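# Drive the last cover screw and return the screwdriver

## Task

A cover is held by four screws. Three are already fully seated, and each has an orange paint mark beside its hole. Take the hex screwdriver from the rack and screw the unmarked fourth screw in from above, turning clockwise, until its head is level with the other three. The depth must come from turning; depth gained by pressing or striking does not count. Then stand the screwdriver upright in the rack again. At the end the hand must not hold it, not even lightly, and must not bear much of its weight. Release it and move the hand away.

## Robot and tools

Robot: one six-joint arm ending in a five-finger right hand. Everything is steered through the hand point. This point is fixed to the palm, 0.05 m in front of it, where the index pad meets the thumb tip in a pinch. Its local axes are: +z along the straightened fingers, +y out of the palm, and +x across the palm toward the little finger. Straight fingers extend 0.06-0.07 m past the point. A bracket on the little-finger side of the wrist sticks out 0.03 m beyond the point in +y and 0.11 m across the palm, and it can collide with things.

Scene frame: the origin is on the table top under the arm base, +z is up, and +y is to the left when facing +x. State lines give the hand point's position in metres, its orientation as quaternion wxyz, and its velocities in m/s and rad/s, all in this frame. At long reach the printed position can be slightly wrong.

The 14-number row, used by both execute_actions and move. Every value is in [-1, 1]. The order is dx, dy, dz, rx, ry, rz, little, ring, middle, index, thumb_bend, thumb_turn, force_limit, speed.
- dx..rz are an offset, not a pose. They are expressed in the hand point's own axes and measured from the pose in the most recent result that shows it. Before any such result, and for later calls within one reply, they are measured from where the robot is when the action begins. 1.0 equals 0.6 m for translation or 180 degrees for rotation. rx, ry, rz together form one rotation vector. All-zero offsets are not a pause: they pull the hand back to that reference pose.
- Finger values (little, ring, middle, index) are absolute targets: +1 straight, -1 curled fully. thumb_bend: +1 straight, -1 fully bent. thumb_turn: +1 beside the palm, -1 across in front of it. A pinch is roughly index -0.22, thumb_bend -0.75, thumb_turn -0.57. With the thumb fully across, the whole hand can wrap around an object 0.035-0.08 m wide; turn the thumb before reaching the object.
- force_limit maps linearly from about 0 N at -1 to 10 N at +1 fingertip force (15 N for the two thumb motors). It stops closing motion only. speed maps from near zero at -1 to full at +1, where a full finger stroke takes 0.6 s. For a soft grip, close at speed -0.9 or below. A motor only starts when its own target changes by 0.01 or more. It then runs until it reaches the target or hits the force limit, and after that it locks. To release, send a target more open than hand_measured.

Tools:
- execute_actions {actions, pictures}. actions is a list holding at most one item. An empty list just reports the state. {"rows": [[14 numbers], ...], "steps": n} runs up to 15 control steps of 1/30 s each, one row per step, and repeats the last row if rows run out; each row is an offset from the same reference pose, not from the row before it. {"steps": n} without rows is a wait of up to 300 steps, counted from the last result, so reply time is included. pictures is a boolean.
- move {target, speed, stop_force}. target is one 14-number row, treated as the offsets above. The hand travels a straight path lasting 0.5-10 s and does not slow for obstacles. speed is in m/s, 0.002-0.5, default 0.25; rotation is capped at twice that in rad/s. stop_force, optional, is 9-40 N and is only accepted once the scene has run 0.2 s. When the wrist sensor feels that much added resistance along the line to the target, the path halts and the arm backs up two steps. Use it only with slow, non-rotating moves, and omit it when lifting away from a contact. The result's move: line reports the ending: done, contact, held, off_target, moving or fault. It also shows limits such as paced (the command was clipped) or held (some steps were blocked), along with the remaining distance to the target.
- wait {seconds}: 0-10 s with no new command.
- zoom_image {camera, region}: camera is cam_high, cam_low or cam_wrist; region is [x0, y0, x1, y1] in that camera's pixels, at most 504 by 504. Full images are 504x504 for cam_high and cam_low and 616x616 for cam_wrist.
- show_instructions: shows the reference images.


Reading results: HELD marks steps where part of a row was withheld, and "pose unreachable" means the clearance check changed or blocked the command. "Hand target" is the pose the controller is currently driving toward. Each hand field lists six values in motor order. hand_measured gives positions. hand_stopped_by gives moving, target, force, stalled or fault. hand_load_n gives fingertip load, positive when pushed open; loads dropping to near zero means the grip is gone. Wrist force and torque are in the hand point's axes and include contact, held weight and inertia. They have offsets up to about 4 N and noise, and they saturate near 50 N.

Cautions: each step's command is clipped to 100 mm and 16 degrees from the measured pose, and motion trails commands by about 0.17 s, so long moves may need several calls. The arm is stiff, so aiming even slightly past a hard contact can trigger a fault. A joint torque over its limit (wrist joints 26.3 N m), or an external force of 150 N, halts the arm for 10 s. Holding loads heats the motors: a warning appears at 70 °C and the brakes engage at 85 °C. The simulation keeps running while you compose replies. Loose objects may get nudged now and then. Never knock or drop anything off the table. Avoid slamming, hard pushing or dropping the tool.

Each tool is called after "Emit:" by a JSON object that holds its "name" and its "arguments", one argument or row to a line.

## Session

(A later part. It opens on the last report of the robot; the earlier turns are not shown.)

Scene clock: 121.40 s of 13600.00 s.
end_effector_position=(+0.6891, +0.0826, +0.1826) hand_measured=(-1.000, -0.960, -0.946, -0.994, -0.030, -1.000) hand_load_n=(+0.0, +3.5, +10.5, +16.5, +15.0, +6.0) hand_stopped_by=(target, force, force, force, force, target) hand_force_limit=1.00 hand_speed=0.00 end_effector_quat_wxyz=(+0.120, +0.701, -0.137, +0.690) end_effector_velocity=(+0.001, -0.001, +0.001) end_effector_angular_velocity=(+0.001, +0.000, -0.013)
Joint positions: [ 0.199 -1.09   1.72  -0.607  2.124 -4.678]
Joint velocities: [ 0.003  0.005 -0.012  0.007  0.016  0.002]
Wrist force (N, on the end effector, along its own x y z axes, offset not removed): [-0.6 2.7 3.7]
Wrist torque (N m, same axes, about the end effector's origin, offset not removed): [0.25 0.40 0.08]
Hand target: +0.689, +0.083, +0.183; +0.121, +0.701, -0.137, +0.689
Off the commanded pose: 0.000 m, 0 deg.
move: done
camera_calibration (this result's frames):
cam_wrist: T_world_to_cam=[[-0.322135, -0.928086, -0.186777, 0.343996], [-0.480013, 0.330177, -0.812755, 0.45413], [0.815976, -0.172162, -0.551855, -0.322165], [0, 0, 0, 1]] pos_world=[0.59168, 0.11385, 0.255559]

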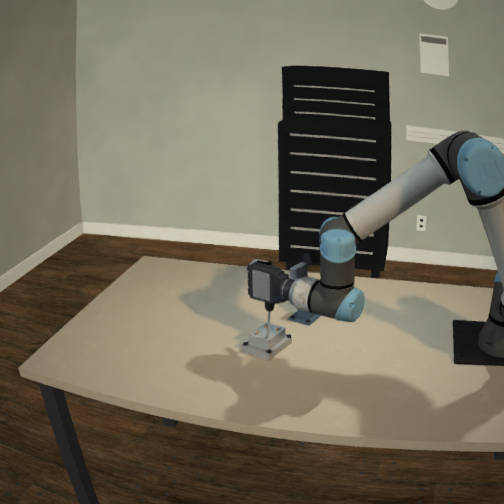

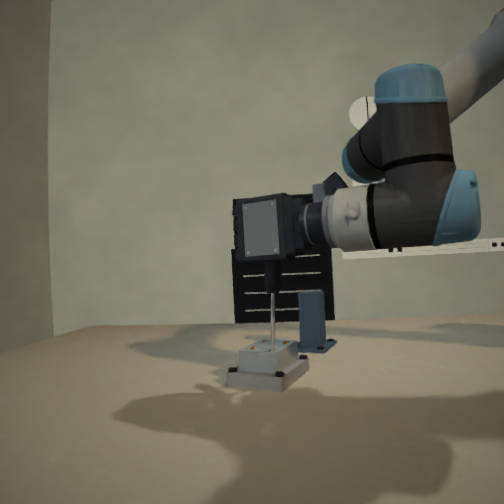

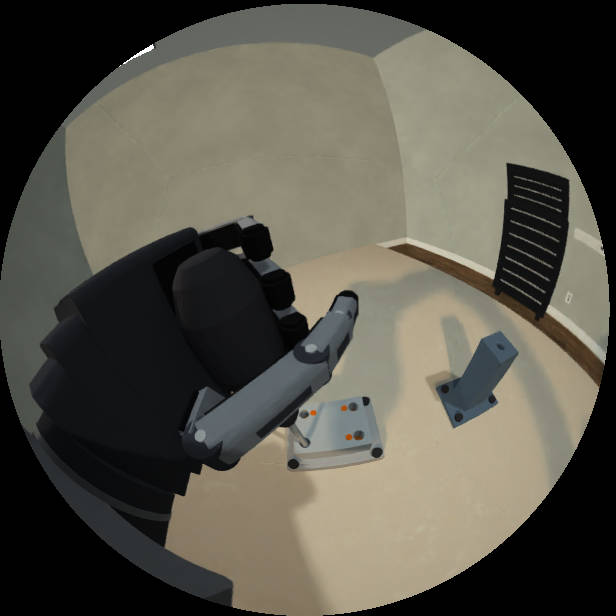

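Emit:
{"name": "execute_actions", "arguments": {
  "actions": [
    {"rows":[[0,0.0003,0.0023,0,0,0,-0.72,-0.72,-0.68,-0.72,0.15,-1,1,0.3]],"steps":9}
  ],
  "pictures": false
}}

Emit:
{"name": "move", "arguments": {
  "target": [0.0005,-0.0458,0.0195,0.155,0,-0.0082,-0.72,-0.72,-0.68,-0.72,0.15,-1,1,0.3],
  "speed": 0.5
}}

Emit:
{"name": "move", "arguments": {
  "target": [0.0005,-0.0458,0.0195,0.1667,0,-0.0088,-0.72,-0.72,-0.68,-0.72,0.15,-1,1,0.3],
  "speed": 0.5
}}

Emit:
{"name": "execute_actions", "arguments": {
  "actions": [
    {"rows":[[0,0,0,0,0,0,-1,-1,-1,-1,0.15,-1,1,0],[0,0,0,0,0,0,-1,-1,-1,-1,0.15,-1,1,0],[0,0,0,0,0,0,-1,-1,-1,-1,0.15,-1,1,0],[0,0,0,0,0,0,-1,-1,-1,-1,-1,-1,1,0]],"steps":12}
  ],
  "pictures": false
}}

Emit:
{"name": "move", "arguments": {
  "target": [-0.0017,0.03,-0.0398,-0.1667,0,0.0088,-1,-1,-1,-1,-1,-1,1,0],
  "speed": 0.5
}}

Emit:
{"name": "move", "arguments": {
  "target": [-0.0017,0.03,-0.0398,-0.155,0,0.0082,-1,-1,-1,-1,-1,-1,1,0],
  "speed": 0.5
}}

Emit:
{"name": "execute_actions", "arguments": {
  "actions": [
    {"rows":[[0,0.0003,0.0023,0,0,0,-0.72,-0.72,-0.68,-0.72,0.15,-1,1,0.3]],"steps":9}
  ],
  "pictures": false
}}

Emit:
{"name": "move", "arguments": {
  "target": [0.0005,-0.0458,0.0195,0.155,0,-0.0082,-0.72,-0.72,-0.68,-0.72,0.15,-1,1,0.3],
  "speed": 0.5
}}

Emit:
{"name": "move", "arguments": {
  "target": [0.0005,-0.0458,0.0195,0.1667,0,-0.0088,-0.72,-0.72,-0.68,-0.72,0.15,-1,1,0.3],
  "speed": 0.5
}}

Emit:
{"name": "execute_actions", "arguments": {
  "actions": [
    {"rows":[[0,0,0,0,0,0,-1,-1,-1,-1,0.15,-1,1,0],[0,0,0,0,0,0,-1,-1,-1,-1,0.15,-1,1,0],[0,0,0,0,0,0,-1,-1,-1,-1,0.15,-1,1,0],[0,0,0,0,0,0,-1,-1,-1,-1,-1,-1,1,0]],"steps":12}
  ],
  "pictures": false
}}

Emit:
{"name": "move", "arguments": {
  "target": [-0.0017,0.03,-0.0398,-0.1667,0,0.0088,-1,-1,-1,-1,-1,-1,1,0],
  "speed": 0.5
}}

Emit:
{"name": "move", "arguments": {
  "target": [-0.0017,0.03,-0.0398,-0.155,0,0.0082,-1,-1,-1,-1,-1,-1,1,0],
  "speed": 0.5
}}

Emit:
{"name": "zoom_image", "arguments": {
  "camera": "cam_low",
  "region": [210,240,330,380]
}}

Scene clock: 126.03 s of 13600.00 s.
end_effector_position=(+0.6902, +0.0822, +0.1826) hand_measured=(-0.720, -0.720, -0.680, -0.720, +0.150, -1.000) hand_load_n=(+0.0, +0.0, +0.0, +0.0, +0.0, +0.0) hand_stopped_by=(moving, moving, moving, moving, moving, target) hand_force_limit=1.00 hand_speed=0.30 end_effector_quat_wxyz=(+0.120, +0.701, -0.137, +0.690) end_effector_velocity=(+0.002, -0.001, +0.000) end_effector_angular_velocity=(+0.000, -0.001, +0.003)
Joint positions: [ 0.198 -1.088  1.717 -0.606  2.123 -4.678]
Joint velocities: [-0.003  0.001 -0.001 -0.001 -0.006  0.   ]
Wrist force (N, on the end effector, along its own x y z axes, offset not removed): [0.7 -0.3 0.0]
Wrist torque (N m, same axes, about the end effector's origin, offset not removed): [-0.03 -0.10 0.06]
Hand target: +0.690, +0.082, +0.183; +0.120, +0.701, -0.137, +0.690
Off the commanded pose: 0.000 m, 0 deg.
Steps of this call (steps 1 to 90: nothing new was sent; then 1.33 s passed at rest; steps 91 to 99: all 9 steps of this action). Readings (end_effector_position | what the end effector reports):
91: (+0.6892, +0.0825, +0.1827) | hand_measured=(-1.000, -0.960, -0.946, -0.994, -0.030, -1.000) hand_load_n=(+0.0, +3.5, +10.5, +16.0, +15.0, +6.0) hand_stopped_by=(moving, moving, moving, moving, moving, target) hand_force_limit=1.00 hand_speed=0.30
92: (+0.6893, +0.0825, +0.1827) | hand_measured=(-1.000, -0.960, -0.946, -0.994, -0.030, -1.000) hand_load_n=(+0.0, +3.5, +10.5, +16.0, +15.0, +6.0) hand_stopped_by=(moving, moving, moving, moving, moving, target) hand_force_limit=1.00 hand_speed=0.30
94: (+0.6897, +0.0825, +0.1826) | hand_measured=(-0.934, -0.894, -0.896, -0.930, +0.010, -1.000) hand_load_n=(+0.0, +0.0, -13.0, +0.0, +12.5, +4.5) hand_stopped_by=(moving, moving, moving, moving, moving, target) hand_force_limit=1.00 hand_speed=0.30
98: (+0.6901, +0.0823, +0.1826) | hand_measured=(-0.720, -0.720, -0.742, -0.720, +0.152, -1.000) hand_load_n=(+0.0, +0.0, -3.5, +0.0, +3.0, +1.5) hand_stopped_by=(moving, moving, moving, moving, moving, target) hand_force_limit=1.00 hand_speed=0.30
99: the state above

Scene clock: 127.53 s of 13600.00 s.
end_effector_position=(+0.7108, +0.1035, +0.1832) hand_measured=(-0.720, -0.720, -0.680, -0.720, +0.150, -1.000) hand_load_n=(+0.0, +0.0, +0.0, +0.0, +0.0, +0.0) hand_stopped_by=(target, target, target, target, target, target) hand_force_limit=1.00 hand_speed=0.30 end_effector_quat_wxyz=(-0.043, +0.711, +0.042, +0.700) end_effector_velocity=(+0.001, +0.000, -0.000) end_effector_angular_velocity=(+0.000, +0.000, +0.015)
Joint positions: [ 0.009 -1.195  1.892 -0.682  1.449 -4.71 ]
Joint velocities: [-0.008 -0.     0.001 -0.001 -0.022 -0.   ]
Wrist force (N, on the end effector, along its own x y z axes, offset not removed): [-0.7 1.7 0.8]
Wrist torque (N m, same axes, about the end effector's origin, offset not removed): [0.27 0.14 0.04]
Hand target: +0.711, +0.104, +0.183; -0.044, +0.711, +0.043, +0.700
Off the commanded pose: 0.000 m, 0 deg.
move: done
camera_calibration (this result's frames):
cam_wrist: T_world_to_cam=[[0.149336, -0.974208, -0.169165, 0.0368277], [-0.57271, 0.0542436, -0.817961, 0.553535], [0.806041, 0.219033, -0.549839, -0.369721], [0, 0, 0, 1]] pos_world=[0.609526, 0.0868336, 0.255713]

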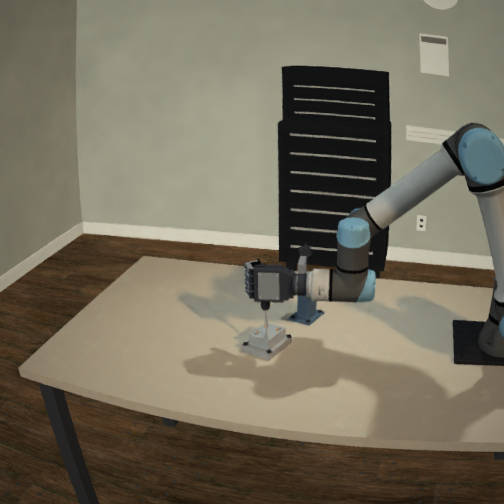

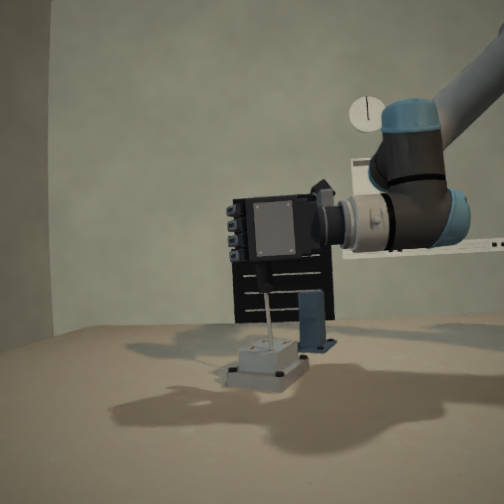

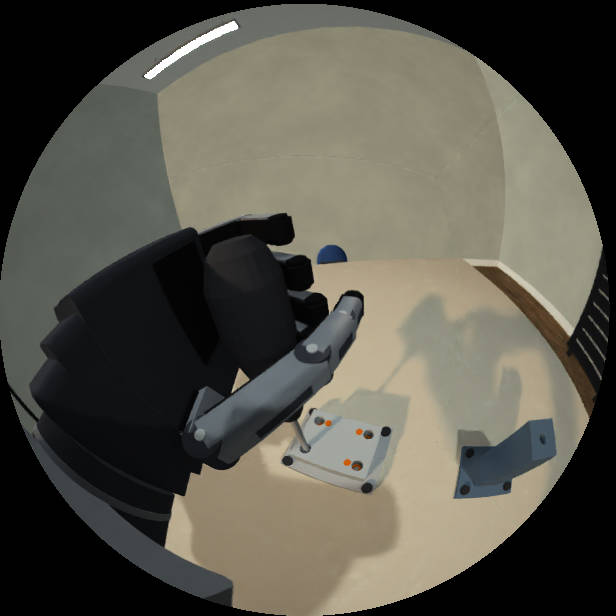

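Scene clock: 128.83 s of 13600.00 s.
end_effector_position=(+0.7189, +0.1320, +0.1834) hand_measured=(-0.720, -0.720, -0.680, -0.720, +0.150, -1.000) hand_load_n=(+0.0, +0.0, +0.0, +0.0, +0.0, +0.0) hand_stopped_by=(target, target, target, target, target, target) hand_force_limit=1.00 hand_speed=0.30 end_effector_quat_wxyz=(-0.215, +0.675, +0.231, +0.666) end_effector_velocity=(+0.001, +0.000, +0.000) end_effector_angular_velocity=(-0.001, +0.001, +0.011)
Joint positions: [-0.205 -1.175  1.861 -0.659  0.713 -4.749]
Joint velocities: [-0.004  0.005 -0.008  0.006 -0.015 -0.002]
Wrist force (N, on the end effector, along its own x y z axes, offset not removed): [-0.9 1.5 1.7]
Wrist torque (N m, same axes, about the end effector's origin, offset not removed): [0.19 0.14 -0.05]
Hand target: +0.719, +0.132, +0.183; -0.216, +0.675, +0.232, +0.666
Off the commanded pose: 0.000 m, 0 deg.
move: done
camera_calibration (this result's frames):
cam_wrist: T_world_to_cam=[[0.616675, -0.772744, -0.150265, -0.302609], [-0.516723, -0.253332, -0.817814, 0.557034], [0.593894, 0.581971, -0.555518, -0.276741], [0, 0, 0, 1]] pos_world=[0.638798, 0.0683309, 0.256345]

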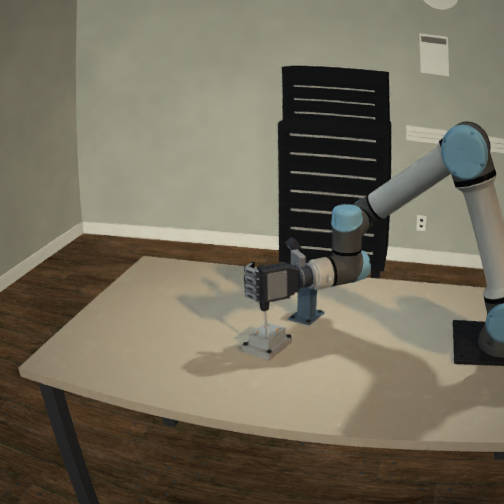

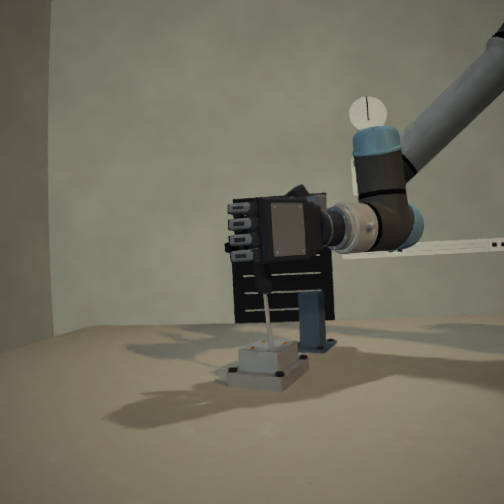

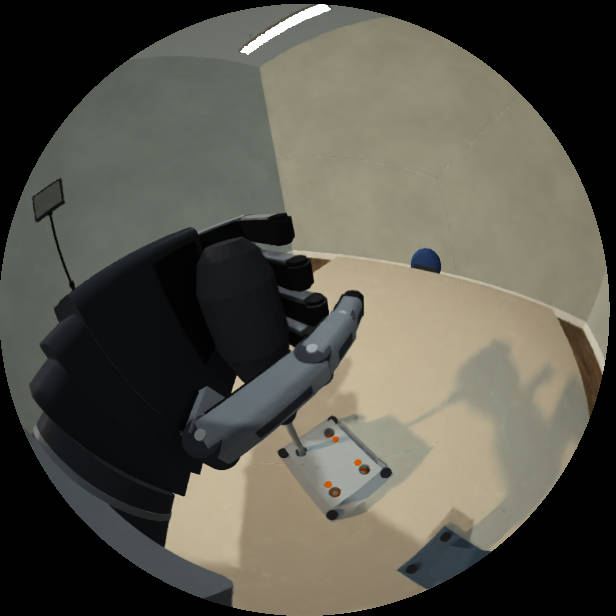

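Scene clock: 129.23 s of 13600.00 s.
end_effector_position=(+0.7190, +0.1319, +0.1834) hand_measured=(-1.000, -0.958, -0.946, -0.994, -0.040, -1.000) hand_load_n=(+0.0, +10.0, +10.0, +10.5, +15.5, +4.0) hand_stopped_by=(target, force, force, force, force, target) hand_force_limit=1.00 hand_speed=0.00 end_effector_quat_wxyz=(-0.215, +0.675, +0.231, +0.666) end_effector_velocity=(+0.000, +0.001, +0.001) end_effector_angular_velocity=(-0.000, -0.002, +0.000)
Joint positions: [-0.205 -1.175  1.861 -0.659  0.713 -4.749]
Joint velocities: [ 0.001 -0.    -0.001 -0.001  0.001 -0.   ]
Wrist force (N, on the end effector, along its own x y z axes, offset not removed): [3.5 3.1 0.6]
Wrist torque (N m, same axes, about the end effector's origin, offset not removed): [0.44 -0.21 0.14]
Hand target: +0.719, +0.132, +0.183; -0.215, +0.675, +0.231, +0.666
Off the commanded pose: 0.000 m, 0 deg.
Steps of this call (steps 1 to 12: all 12 steps of this action). Readings (end_effector_position | what the end effector reports):
1: (+0.7189, +0.1320, +0.1834) | hand_measured=(-0.720, -0.720, -0.680, -0.720, +0.150, -1.000) hand_load_n=(+0.0, +0.0, +0.0, +0.0, +0.0, +0.0) hand_stopped_by=(moving, moving, moving, moving, target, target) hand_force_limit=1.00 hand_speed=0.00
2: (+0.7189, +0.1320, +0.1834) | hand_measured=(-0.720, -0.720, -0.680, -0.720, +0.150, -1.000) hand_load_n=(+0.0, +0.0, +0.0, +0.0, +0.0, +0.0) hand_stopped_by=(moving, moving, moving, moving, target, target) hand_force_limit=1.00 hand_speed=0.00
4: (+0.7189, +0.1320, +0.1834) | hand_measured=(-0.770, -0.770, -0.730, -0.770, +0.152, -1.000) hand_load_n=(+0.0, +0.0, +3.5, +0.0, +2.0, +0.5) hand_stopped_by=(moving, moving, moving, moving, moving, target) hand_force_limit=1.00 hand_speed=0.00
8: (+0.7190, +0.1319, +0.1833) | hand_measured=(-0.992, -0.960, -0.946, -0.990, +0.090, -1.000) hand_load_n=(+0.0, +11.0, +12.0, +9.5, +5.5, +1.5) hand_stopped_by=(moving, force, force, moving, moving, target) hand_force_limit=1.00 hand_speed=0.00
12: the state above

Scene clock: 130.77 s of 13600.00 s.
end_effector_position=(+0.7107, +0.1033, +0.1832) hand_measured=(-1.000, -0.960, -0.946, -0.994, -0.030, -1.000) hand_load_n=(+0.0, +5.5, +10.5, +14.0, +15.0, +5.0) hand_stopped_by=(target, force, force, force, force, target) hand_force_limit=1.00 hand_speed=0.00 end_effector_quat_wxyz=(-0.043, +0.711, +0.042, +0.701) end_effector_velocity=(+0.001, -0.001, +0.000) end_effector_angular_velocity=(-0.000, -0.000, -0.015)
Joint positions: [ 0.009 -1.196  1.892 -0.683  1.449 -4.71 ]
Joint velocities: [ 0.006  0.004 -0.006  0.002  0.021  0.   ]
Wrist force (N, on the end effector, along its own x y z axes, offset not removed): [10.9 1.6 2.7]
Wrist torque (N m, same axes, about the end effector's origin, offset not removed): [0.11 -0.56 0.29]
Hand target: +0.711, +0.103, +0.183; -0.042, +0.711, +0.041, +0.701
Off the commanded pose: 0.000 m, 0 deg.
move: done
camera_calibration (this result's frames):
cam_wrist: T_world_to_cam=[[0.149343, -0.974211, -0.169144, 0.0366506], [-0.572394, 0.0543076, -0.818178, 0.553297], [0.806264, 0.219006, -0.549522, -0.369803], [0, 0, 0, 1]] pos_world=[0.609389, 0.0866464, 0.255679]

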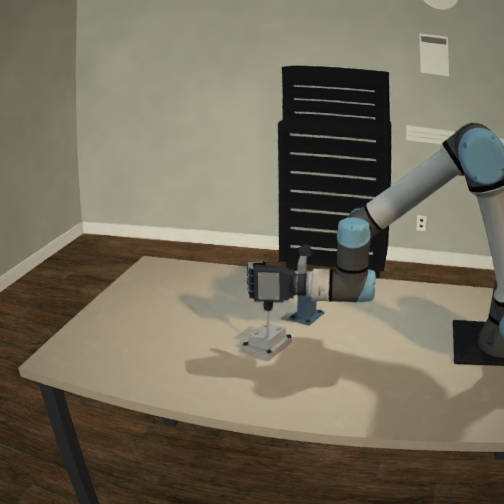

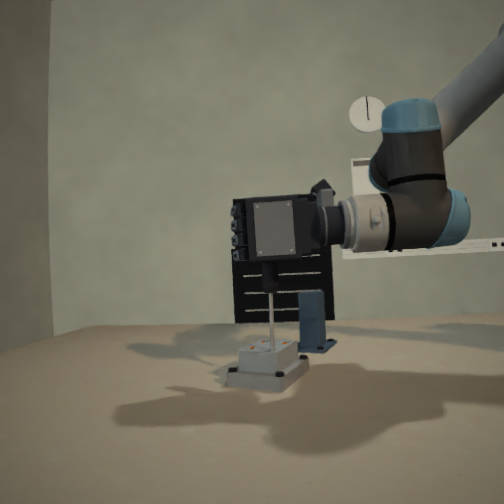

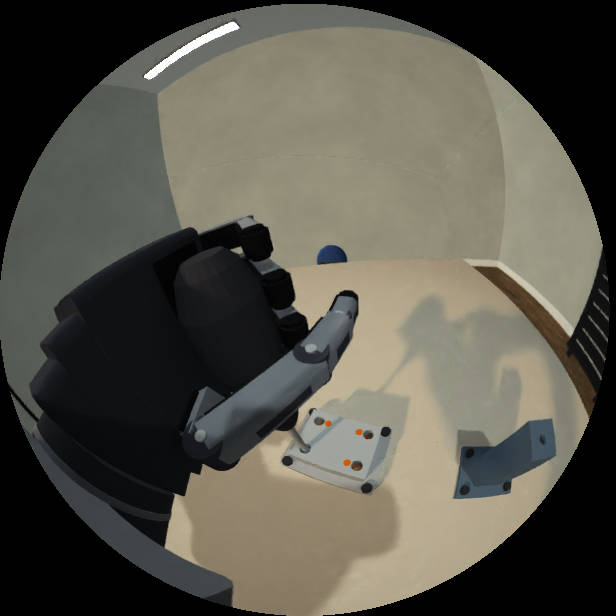

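Scene clock: 132.03 s of 13600.00 s.
end_effector_position=(+0.6892, +0.0827, +0.1824) hand_measured=(-1.000, -0.960, -0.946, -0.994, -0.030, -1.000) hand_load_n=(+0.0, +3.5, +10.5, +16.5, +15.0, +6.0) hand_stopped_by=(target, force, force, force, force, target) hand_force_limit=1.00 hand_speed=0.00 end_effector_quat_wxyz=(+0.120, +0.701, -0.137, +0.690) end_effector_velocity=(+0.000, -0.000, -0.000) end_effector_angular_velocity=(+0.001, +0.001, -0.013)
Joint positions: [ 0.199 -1.089  1.72  -0.608  2.124 -4.678]
Joint velocities: [ 0.004  0.006 -0.011  0.007  0.017  0.002]
Wrist force (N, on the end effector, along its own x y z axes, offset not removed): [-0.7 2.8 2.7]
Wrist torque (N m, same axes, about the end effector's origin, offset not removed): [0.38 0.32 0.00]
Hand target: +0.689, +0.083, +0.182; +0.121, +0.701, -0.137, +0.690
Off the commanded pose: 0.000 m, 0 deg.
move: done
camera_calibration (this result's frames):
cam_wrist: T_world_to_cam=[[-0.322175, -0.928052, -0.186875, 0.344029], [-0.479664, 0.330213, -0.812946, 0.453788], [0.816165, -0.172274, -0.55154, -0.32251], [0, 0, 0, 1]] pos_world=[0.591725, 0.11387, 0.255319]

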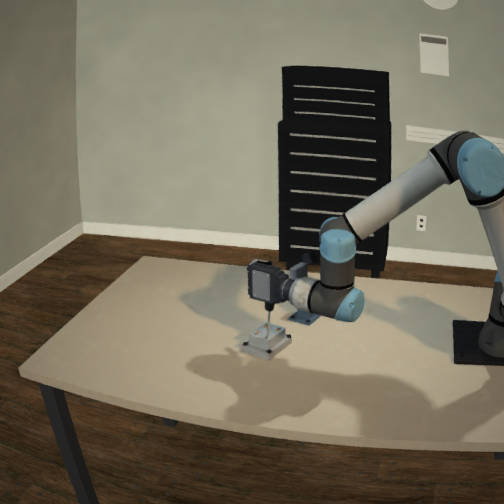

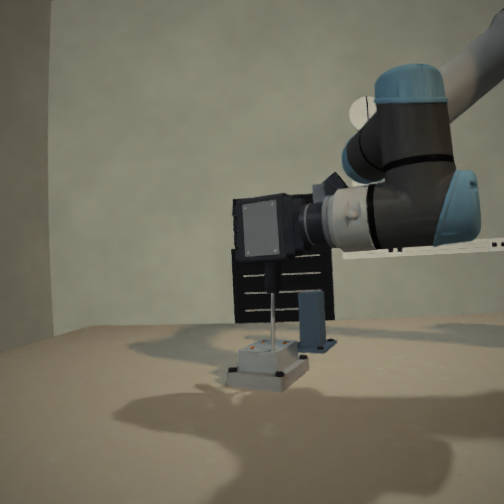

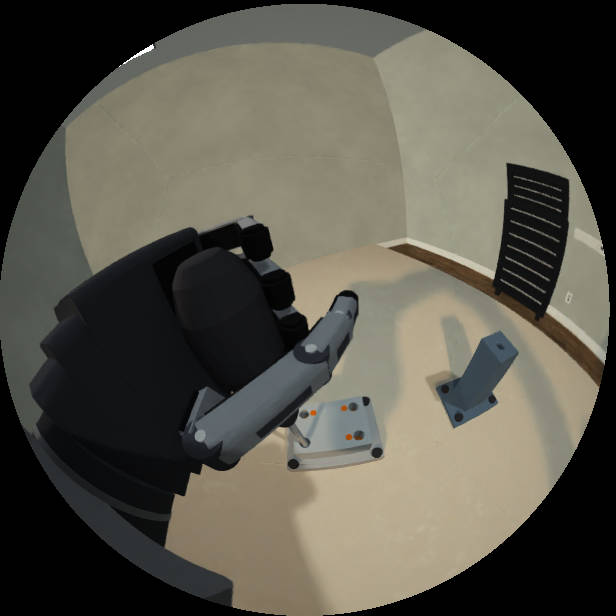

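Scene clock: 132.33 s of 13600.00 s.
end_effector_position=(+0.6902, +0.0822, +0.1824) hand_measured=(-0.720, -0.720, -0.680, -0.720, +0.150, -1.000) hand_load_n=(+0.0, +0.0, +0.0, +0.0, +0.0, +0.0) hand_stopped_by=(moving, moving, moving, moving, moving, target) hand_force_limit=1.00 hand_speed=0.30 end_effector_quat_wxyz=(+0.120, +0.701, -0.137, +0.690) end_effector_velocity=(+0.002, -0.001, +0.000) end_effector_angular_velocity=(+0.000, -0.001, +0.002)
Joint positions: [ 0.198 -1.088  1.718 -0.607  2.123 -4.678]
Joint velocities: [-0.004  0.001 -0.003  0.001 -0.005 -0.   ]
Wrist force (N, on the end effector, along its own x y z axes, offset not removed): [0.9 0.8 1.2]
Wrist torque (N m, same axes, about the end effector's origin, offset not removed): [0.10 -0.15 0.08]
Hand target: +0.690, +0.082, +0.182; +0.120, +0.701, -0.137, +0.690
Off the commanded pose: 0.000 m, 0 deg.
Steps of this call (steps 1 to 9: all 9 steps of this action). Readings (end_effector_position | what the end effector reports):
1: (+0.6892, +0.0826, +0.1824) | hand_measured=(-1.000, -0.960, -0.946, -0.994, -0.030, -1.000) hand_load_n=(+0.0, +3.5, +10.5, +16.5, +15.0, +6.0) hand_stopped_by=(moving, moving, moving, moving, moving, target) hand_force_limit=1.00 hand_speed=0.30
2: (+0.6894, +0.0826, +0.1824) | hand_measured=(-1.000, -0.960, -0.946, -0.994, -0.030, -1.000) hand_load_n=(+0.0, +3.5, +10.5, +16.5, +15.0, +6.0) hand_stopped_by=(moving, moving, moving, moving, moving, target) hand_force_limit=1.00 hand_speed=0.30
4: (+0.6897, +0.0825, +0.1824) | hand_measured=(-0.934, -0.894, -0.896, -0.930, +0.010, -1.000) hand_load_n=(+0.0, +0.0, -13.0, +0.0, +12.5, +4.5) hand_stopped_by=(moving, moving, moving, moving, moving, target) hand_force_limit=1.00 hand_speed=0.30
8: (+0.6902, +0.0823, +0.1824) | hand_measured=(-0.720, -0.720, -0.740, -0.720, +0.152, -1.000) hand_load_n=(+0.0, +0.0, -3.5, +0.0, +3.0, +1.5) hand_stopped_by=(moving, moving, moving, moving, moving, target) hand_force_limit=1.00 hand_speed=0.30
9: the state above

Scene clock: 133.83 s of 13600.00 s.
end_effector_position=(+0.7109, +0.1035, +0.1830) hand_measured=(-0.720, -0.720, -0.680, -0.720, +0.150, -1.000) hand_load_n=(+0.0, +0.0, +0.0, +0.0, +0.0, +0.0) hand_stopped_by=(target, target, target, target, target, target) hand_force_limit=1.00 hand_speed=0.30 end_effector_quat_wxyz=(-0.043, +0.711, +0.042, +0.701) end_effector_velocity=(+0.001, +0.001, -0.000) end_effector_angular_velocity=(+0.000, -0.000, +0.015)
Joint positions: [ 0.009 -1.195  1.892 -0.684  1.449 -4.71 ]
Joint velocities: [-0.007 -0.     0.002 -0.001 -0.022 -0.   ]
Wrist force (N, on the end effector, along its own x y z axes, offset not removed): [0.2 2.6 0.7]
Wrist torque (N m, same axes, about the end effector's origin, offset not removed): [0.50 -0.05 0.04]
Hand target: +0.711, +0.104, +0.183; -0.044, +0.711, +0.043, +0.701
Off the commanded pose: 0.000 m, 0 deg.
move: done
camera_calibration (this result's frames):
cam_wrist: T_world_to_cam=[[0.149326, -0.974222, -0.169097, 0.03679], [-0.572342, 0.0542915, -0.818216, 0.553207], [0.806304, 0.218962, -0.549481, -0.370133], [0, 0, 0, 1]] pos_world=[0.60957, 0.0868521, 0.255483]

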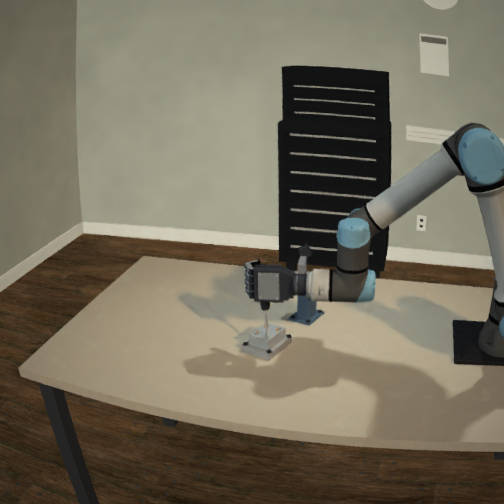

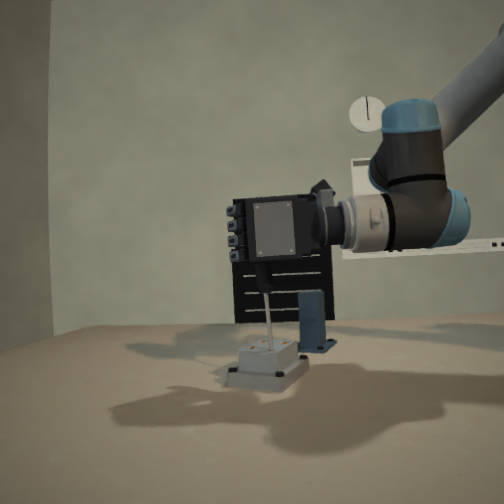

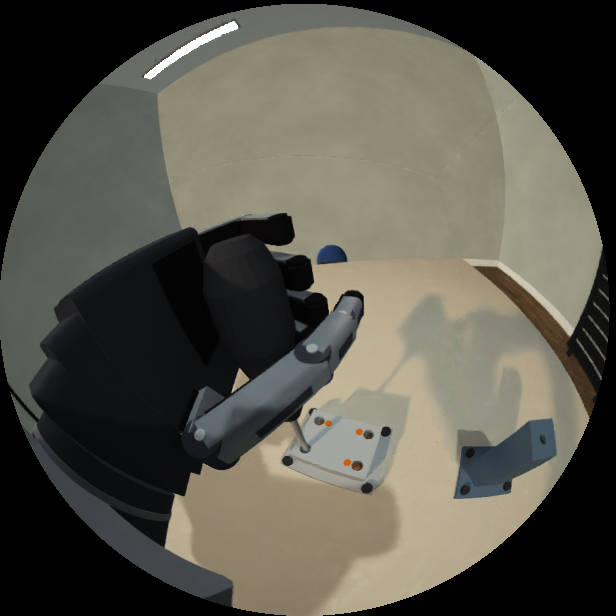

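Scene clock: 135.13 s of 13600.00 s.
end_effector_position=(+0.7190, +0.1320, +0.1832) hand_measured=(-0.720, -0.720, -0.680, -0.720, +0.150, -1.000) hand_load_n=(+0.0, +0.0, +0.0, +0.0, +0.0, +0.0) hand_stopped_by=(target, target, target, target, target, target) hand_force_limit=1.00 hand_speed=0.30 end_effector_quat_wxyz=(-0.215, +0.675, +0.231, +0.667) end_effector_velocity=(+0.001, +0.001, -0.000) end_effector_angular_velocity=(-0.001, +0.001, +0.016)
Joint positions: [-0.205 -1.174  1.861 -0.661  0.713 -4.749]
Joint velocities: [-0.004  0.004 -0.008  0.006 -0.02  -0.002]
Wrist force (N, on the end effector, along its own x y z axes, offset not removed): [0.6 1.6 0.2]
Wrist torque (N m, same axes, about the end effector's origin, offset not removed): [0.32 -0.01 0.05]
Hand target: +0.719, +0.132, +0.183; -0.216, +0.675, +0.232, +0.666
Off the commanded pose: 0.000 m, 0 deg.
move: done
camera_calibration (this result's frames):
cam_wrist: T_world_to_cam=[[0.616674, -0.772798, -0.14999, -0.302721], [-0.516382, -0.25329, -0.818043, 0.556721], [0.594191, 0.581917, -0.555256, -0.277148], [0, 0, 0, 1]] pos_world=[0.63884, 0.0683469, 0.256128]

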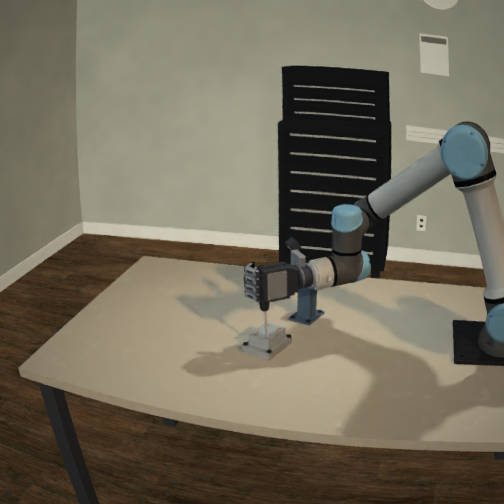

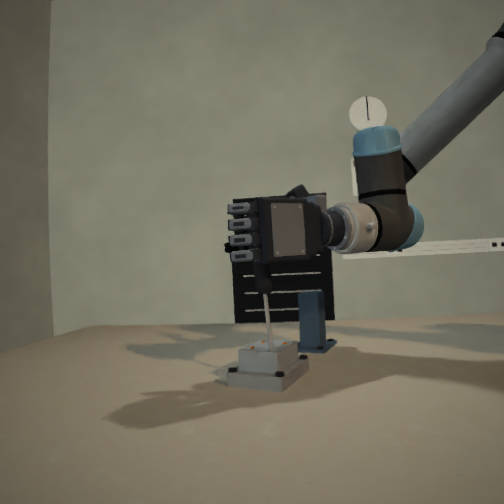

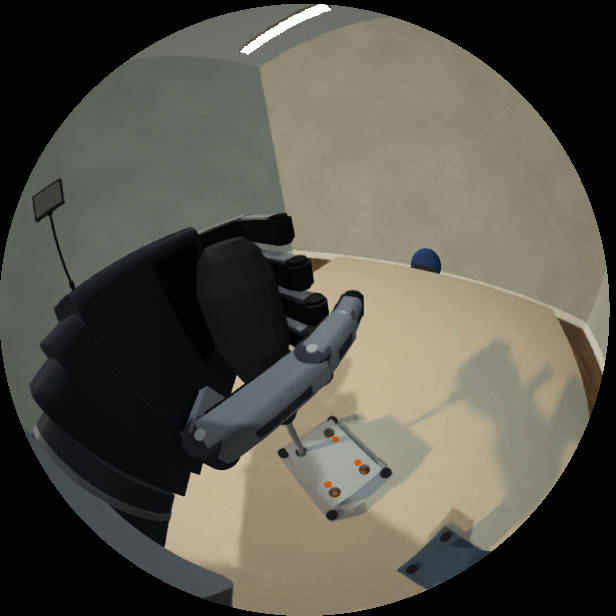

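Scene clock: 135.53 s of 13600.00 s.
end_effector_position=(+0.7191, +0.1319, +0.1832) hand_measured=(-1.000, -0.960, -0.946, -0.996, -0.040, -1.000) hand_load_n=(+0.0, +10.0, +10.0, +10.5, +15.5, +4.0) hand_stopped_by=(target, force, force, force, force, target) hand_force_limit=1.00 hand_speed=0.00 end_effector_quat_wxyz=(-0.215, +0.675, +0.231, +0.667) end_effector_velocity=(+0.000, -0.001, +0.000) end_effector_angular_velocity=(-0.000, -0.000, -0.003)
Joint positions: [-0.205 -1.174  1.861 -0.66   0.713 -4.749]
Joint velocities: [-0.001 -0.     0.     0.     0.002 -0.   ]
Wrist force (N, on the end effector, along its own x y z axes, offset not removed): [3.6 1.5 0.6]
Wrist torque (N m, same axes, about the end effector's origin, offset not removed): [0.22 -0.23 0.18]
Hand target: +0.719, +0.132, +0.183; -0.215, +0.675, +0.231, +0.667
Off the commanded pose: 0.000 m, 0 deg.
Steps of this call (steps 1 to 12: all 12 steps of this action). Readings (end_effector_position | what the end effector reports):
1: (+0.7190, +0.1320, +0.1832) | hand_measured=(-0.720, -0.720, -0.680, -0.720, +0.150, -1.000) hand_load_n=(+0.0, +0.0, +0.0, +0.0, +0.0, +0.0) hand_stopped_by=(moving, moving, moving, moving, target, target) hand_force_limit=1.00 hand_speed=0.00
2: (+0.7190, +0.1320, +0.1832) | hand_measured=(-0.720, -0.720, -0.680, -0.720, +0.150, -1.000) hand_load_n=(+0.0, +0.0, +0.0, +0.0, +0.0, +0.0) hand_stopped_by=(moving, moving, moving, moving, target, target) hand_force_limit=1.00 hand_speed=0.00
4: (+0.7190, +0.1320, +0.1832) | hand_measured=(-0.770, -0.770, -0.730, -0.770, +0.152, -1.000) hand_load_n=(+0.0, +0.0, +3.5, +0.0, +2.0, +0.5) hand_stopped_by=(moving, moving, moving, moving, moving, target) hand_force_limit=1.00 hand_speed=0.00
8: (+0.7190, +0.1319, +0.1832) | hand_measured=(-0.992, -0.960, -0.946, -0.990, +0.090, -1.000) hand_load_n=(+0.0, +11.0, +12.0, +8.5, +5.5, +1.5) hand_stopped_by=(moving, force, force, moving, moving, target) hand_force_limit=1.00 hand_speed=0.00
12: the state above

Scene clock: 137.07 s of 13600.00 s.
end_effector_position=(+0.7108, +0.1033, +0.1830) hand_measured=(-1.000, -0.960, -0.946, -0.996, -0.030, -1.000) hand_load_n=(+0.0, +5.5, +10.5, +14.0, +15.0, +5.0) hand_stopped_by=(target, force, force, force, force, target) hand_force_limit=1.00 hand_speed=0.00 end_effector_quat_wxyz=(-0.043, +0.711, +0.042, +0.701) end_effector_velocity=(+0.001, -0.001, +0.000) end_effector_angular_velocity=(-0.000, +0.001, -0.015)
Joint positions: [ 0.009 -1.195  1.893 -0.684  1.449 -4.71 ]
Joint velocities: [ 0.007  0.004 -0.006  0.003  0.022  0.   ]
Wrist force (N, on the end effector, along its own x y z axes, offset not removed): [8.1 1.5 0.7]
Wrist torque (N m, same axes, about the end effector's origin, offset not removed): [0.29 -0.17 0.18]
Hand target: +0.711, +0.103, +0.183; -0.042, +0.711, +0.041, +0.701
Off the commanded pose: 0.000 m, 0 deg.
move: done
camera_calibration (this result's frames):
cam_wrist: T_world_to_cam=[[0.149331, -0.974224, -0.16908, 0.036615], [-0.572036, 0.0543575, -0.818425, 0.552969], [0.80652, 0.218936, -0.549174, -0.370209], [0, 0, 0, 1]] pos_world=[0.609432, 0.0866654, 0.255446]

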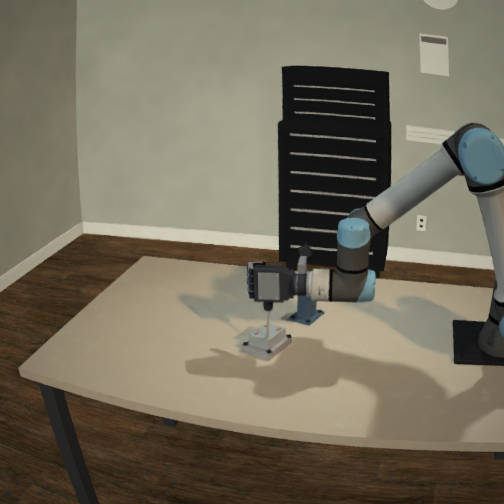

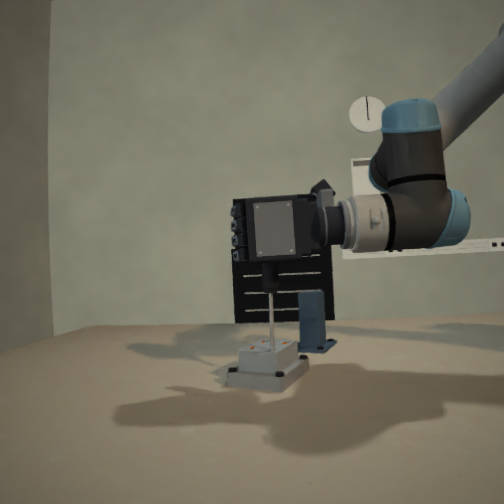

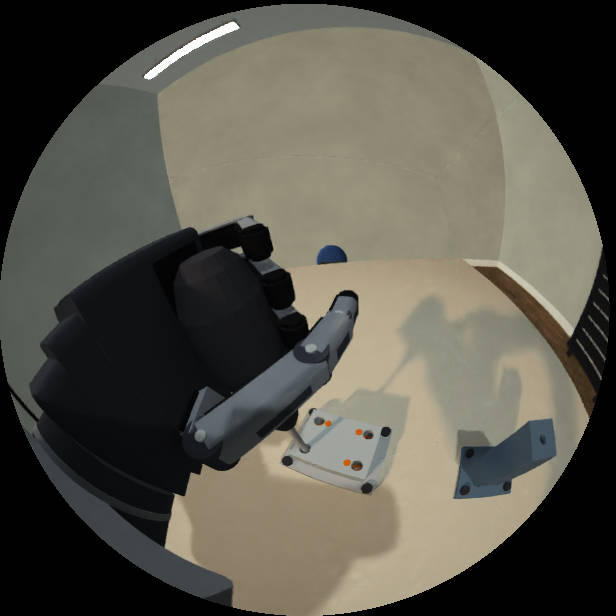

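Scene clock: 138.33 s of 13600.00 s.
end_effector_position=(+0.6893, +0.0827, +0.1822) hand_measured=(-1.000, -0.960, -0.946, -0.994, -0.030, -1.000) hand_load_n=(+0.0, +3.5, +10.5, +16.5, +15.0, +6.0) hand_stopped_by=(target, force, force, force, force, target) hand_force_limit=1.00 hand_speed=0.00 end_effector_quat_wxyz=(+0.120, +0.701, -0.137, +0.690) end_effector_velocity=(+0.000, -0.001, +0.000) end_effector_angular_velocity=(+0.001, +0.001, -0.014)
Joint positions: [ 0.199 -1.089  1.72  -0.609  2.124 -4.679]
Joint velocities: [ 0.003  0.006 -0.011  0.006  0.018  0.002]
Wrist force (N, on the end effector, along its own x y z axes, offset not removed): [-0.7 1.4 2.1]
Wrist torque (N m, same axes, about the end effector's origin, offset not removed): [0.27 0.31 0.03]
Hand target: +0.689, +0.083, +0.182; +0.121, +0.701, -0.137, +0.690
Off the commanded pose: 0.000 m, 0 deg.
move: done
camera_calibration (this result's frames):
cam_wrist: T_world_to_cam=[[-0.322175, -0.928024, -0.187014, 0.34405], [-0.479284, 0.330255, -0.813153, 0.45343], [0.816388, -0.172345, -0.551187, -0.32289], [0, 0, 0, 1]] pos_world=[0.59177, 0.113891, 0.255078]

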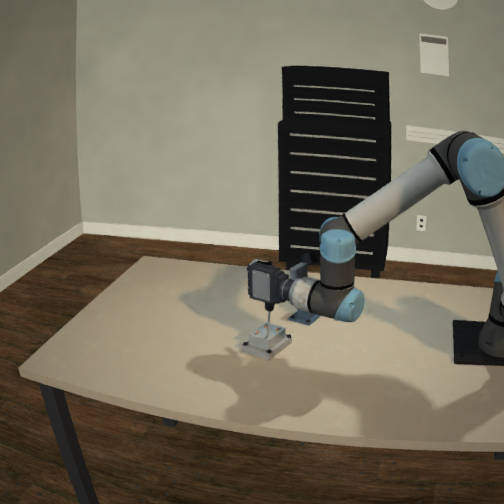

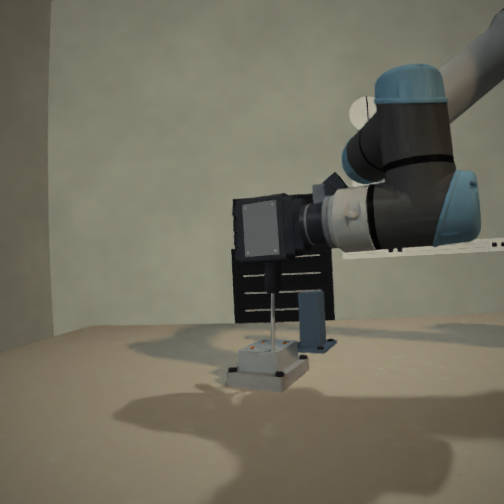

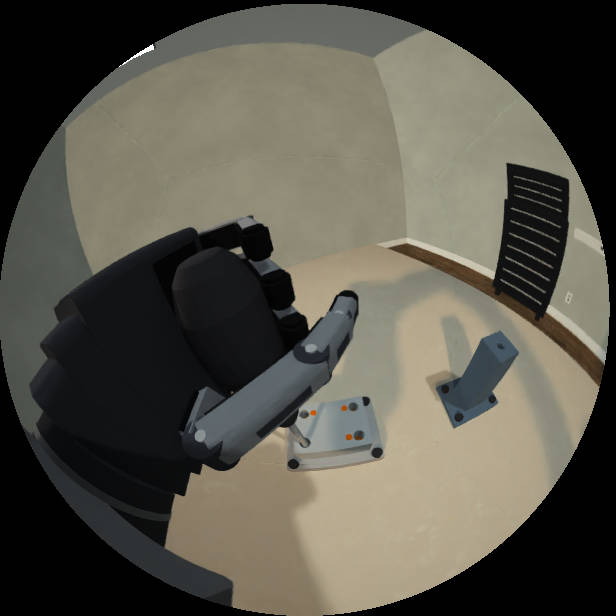

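Region (210, 240, 330, 380) of cam_low's 504x504 image, scaled by 3.600, with more detail than that image has; it fills the left 432 columns of this view, and the rest is white.

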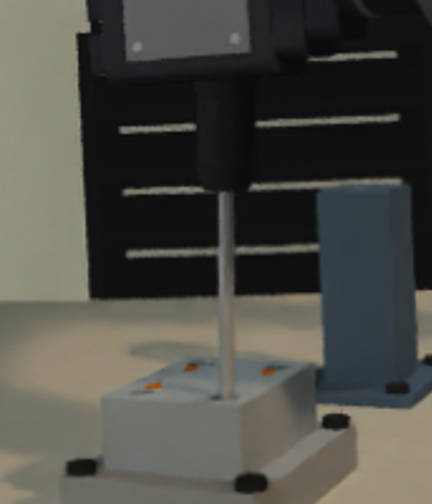

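Emit:
{"name": "execute_actions", "arguments": {
  "actions": [],
  "pictures": false
}}

Scene clock: 141.70 s of 13600.00 s.
end_effector_position=(+0.6893, +0.0826, +0.1823) hand_measured=(-1.000, -0.960, -0.946, -0.994, -0.030, -1.000) hand_load_n=(+0.0, +3.5, +10.5, +16.0, +15.0, +6.0) hand_stopped_by=(target, force, force, force, force, target) hand_force_limit=1.00 hand_speed=0.00 end_effector_quat_wxyz=(+0.121, +0.701, -0.137, +0.690) end_effector_velocity=(+0.000, +0.000, +0.000) end_effector_angular_velocity=(+0.000, -0.001, +0.002)
Joint positions: [ 0.2   -1.088  1.719 -0.608  2.127 -4.678]
Joint velocities: [-0.    -0.    -0.     0.    -0.002 -0.   ]
Wrist force (N, on the end effector, along its own x y z axes, offset not removed): [-0.3 1.8 3.8]
Wrist torque (N m, same axes, about the end effector's origin, offset not removed): [0.21 0.10 0.06]
Hand target: +0.689, +0.083, +0.182; +0.121, +0.701, -0.137, +0.690
Off the commanded pose: 0.000 m, 0 deg.
Steps of this call (steps 1 to 90: nothing new was sent; then 0.37 s passed at rest). Readings (end_effector_position | what the end effector reports):
1: (+0.6893, +0.0826, +0.1822) | hand_measured=(-1.000, -0.960, -0.946, -0.994, -0.030, -1.000) hand_load_n=(+0.0, +3.5, +10.5, +16.5, +15.0, +6.0) hand_stopped_by=(target, force, force, force, force, target) hand_force_limit=1.00 hand_speed=0.00
2: (+0.6893, +0.0826, +0.1822) | hand_measured=(-1.000, -0.960, -0.946, -0.994, -0.030, -1.000) hand_load_n=(+0.0, +3.5, +10.5, +16.5, +15.0, +6.0) hand_stopped_by=(target, force, force, force, force, target) hand_force_limit=1.00 hand_speed=0.00
4: (+0.6893, +0.0826, +0.1823) | hand_measured=(-1.000, -0.960, -0.946, -0.994, -0.030, -1.000) hand_load_n=(+0.0, +3.5, +10.5, +16.0, +15.0, +6.0) hand_stopped_by=(target, force, force, force, force, target) hand_force_limit=1.00 hand_speed=0.00
8: (+0.6893, +0.0826, +0.1823) | hand_measured=(-1.000, -0.960, -0.946, -0.994, -0.030, -1.000) hand_load_n=(+0.0, +3.5, +10.5, +16.0, +15.0, +6.0) hand_stopped_by=(target, force, force, force, force, target) hand_force_limit=1.00 hand_speed=0.00
90: the state above


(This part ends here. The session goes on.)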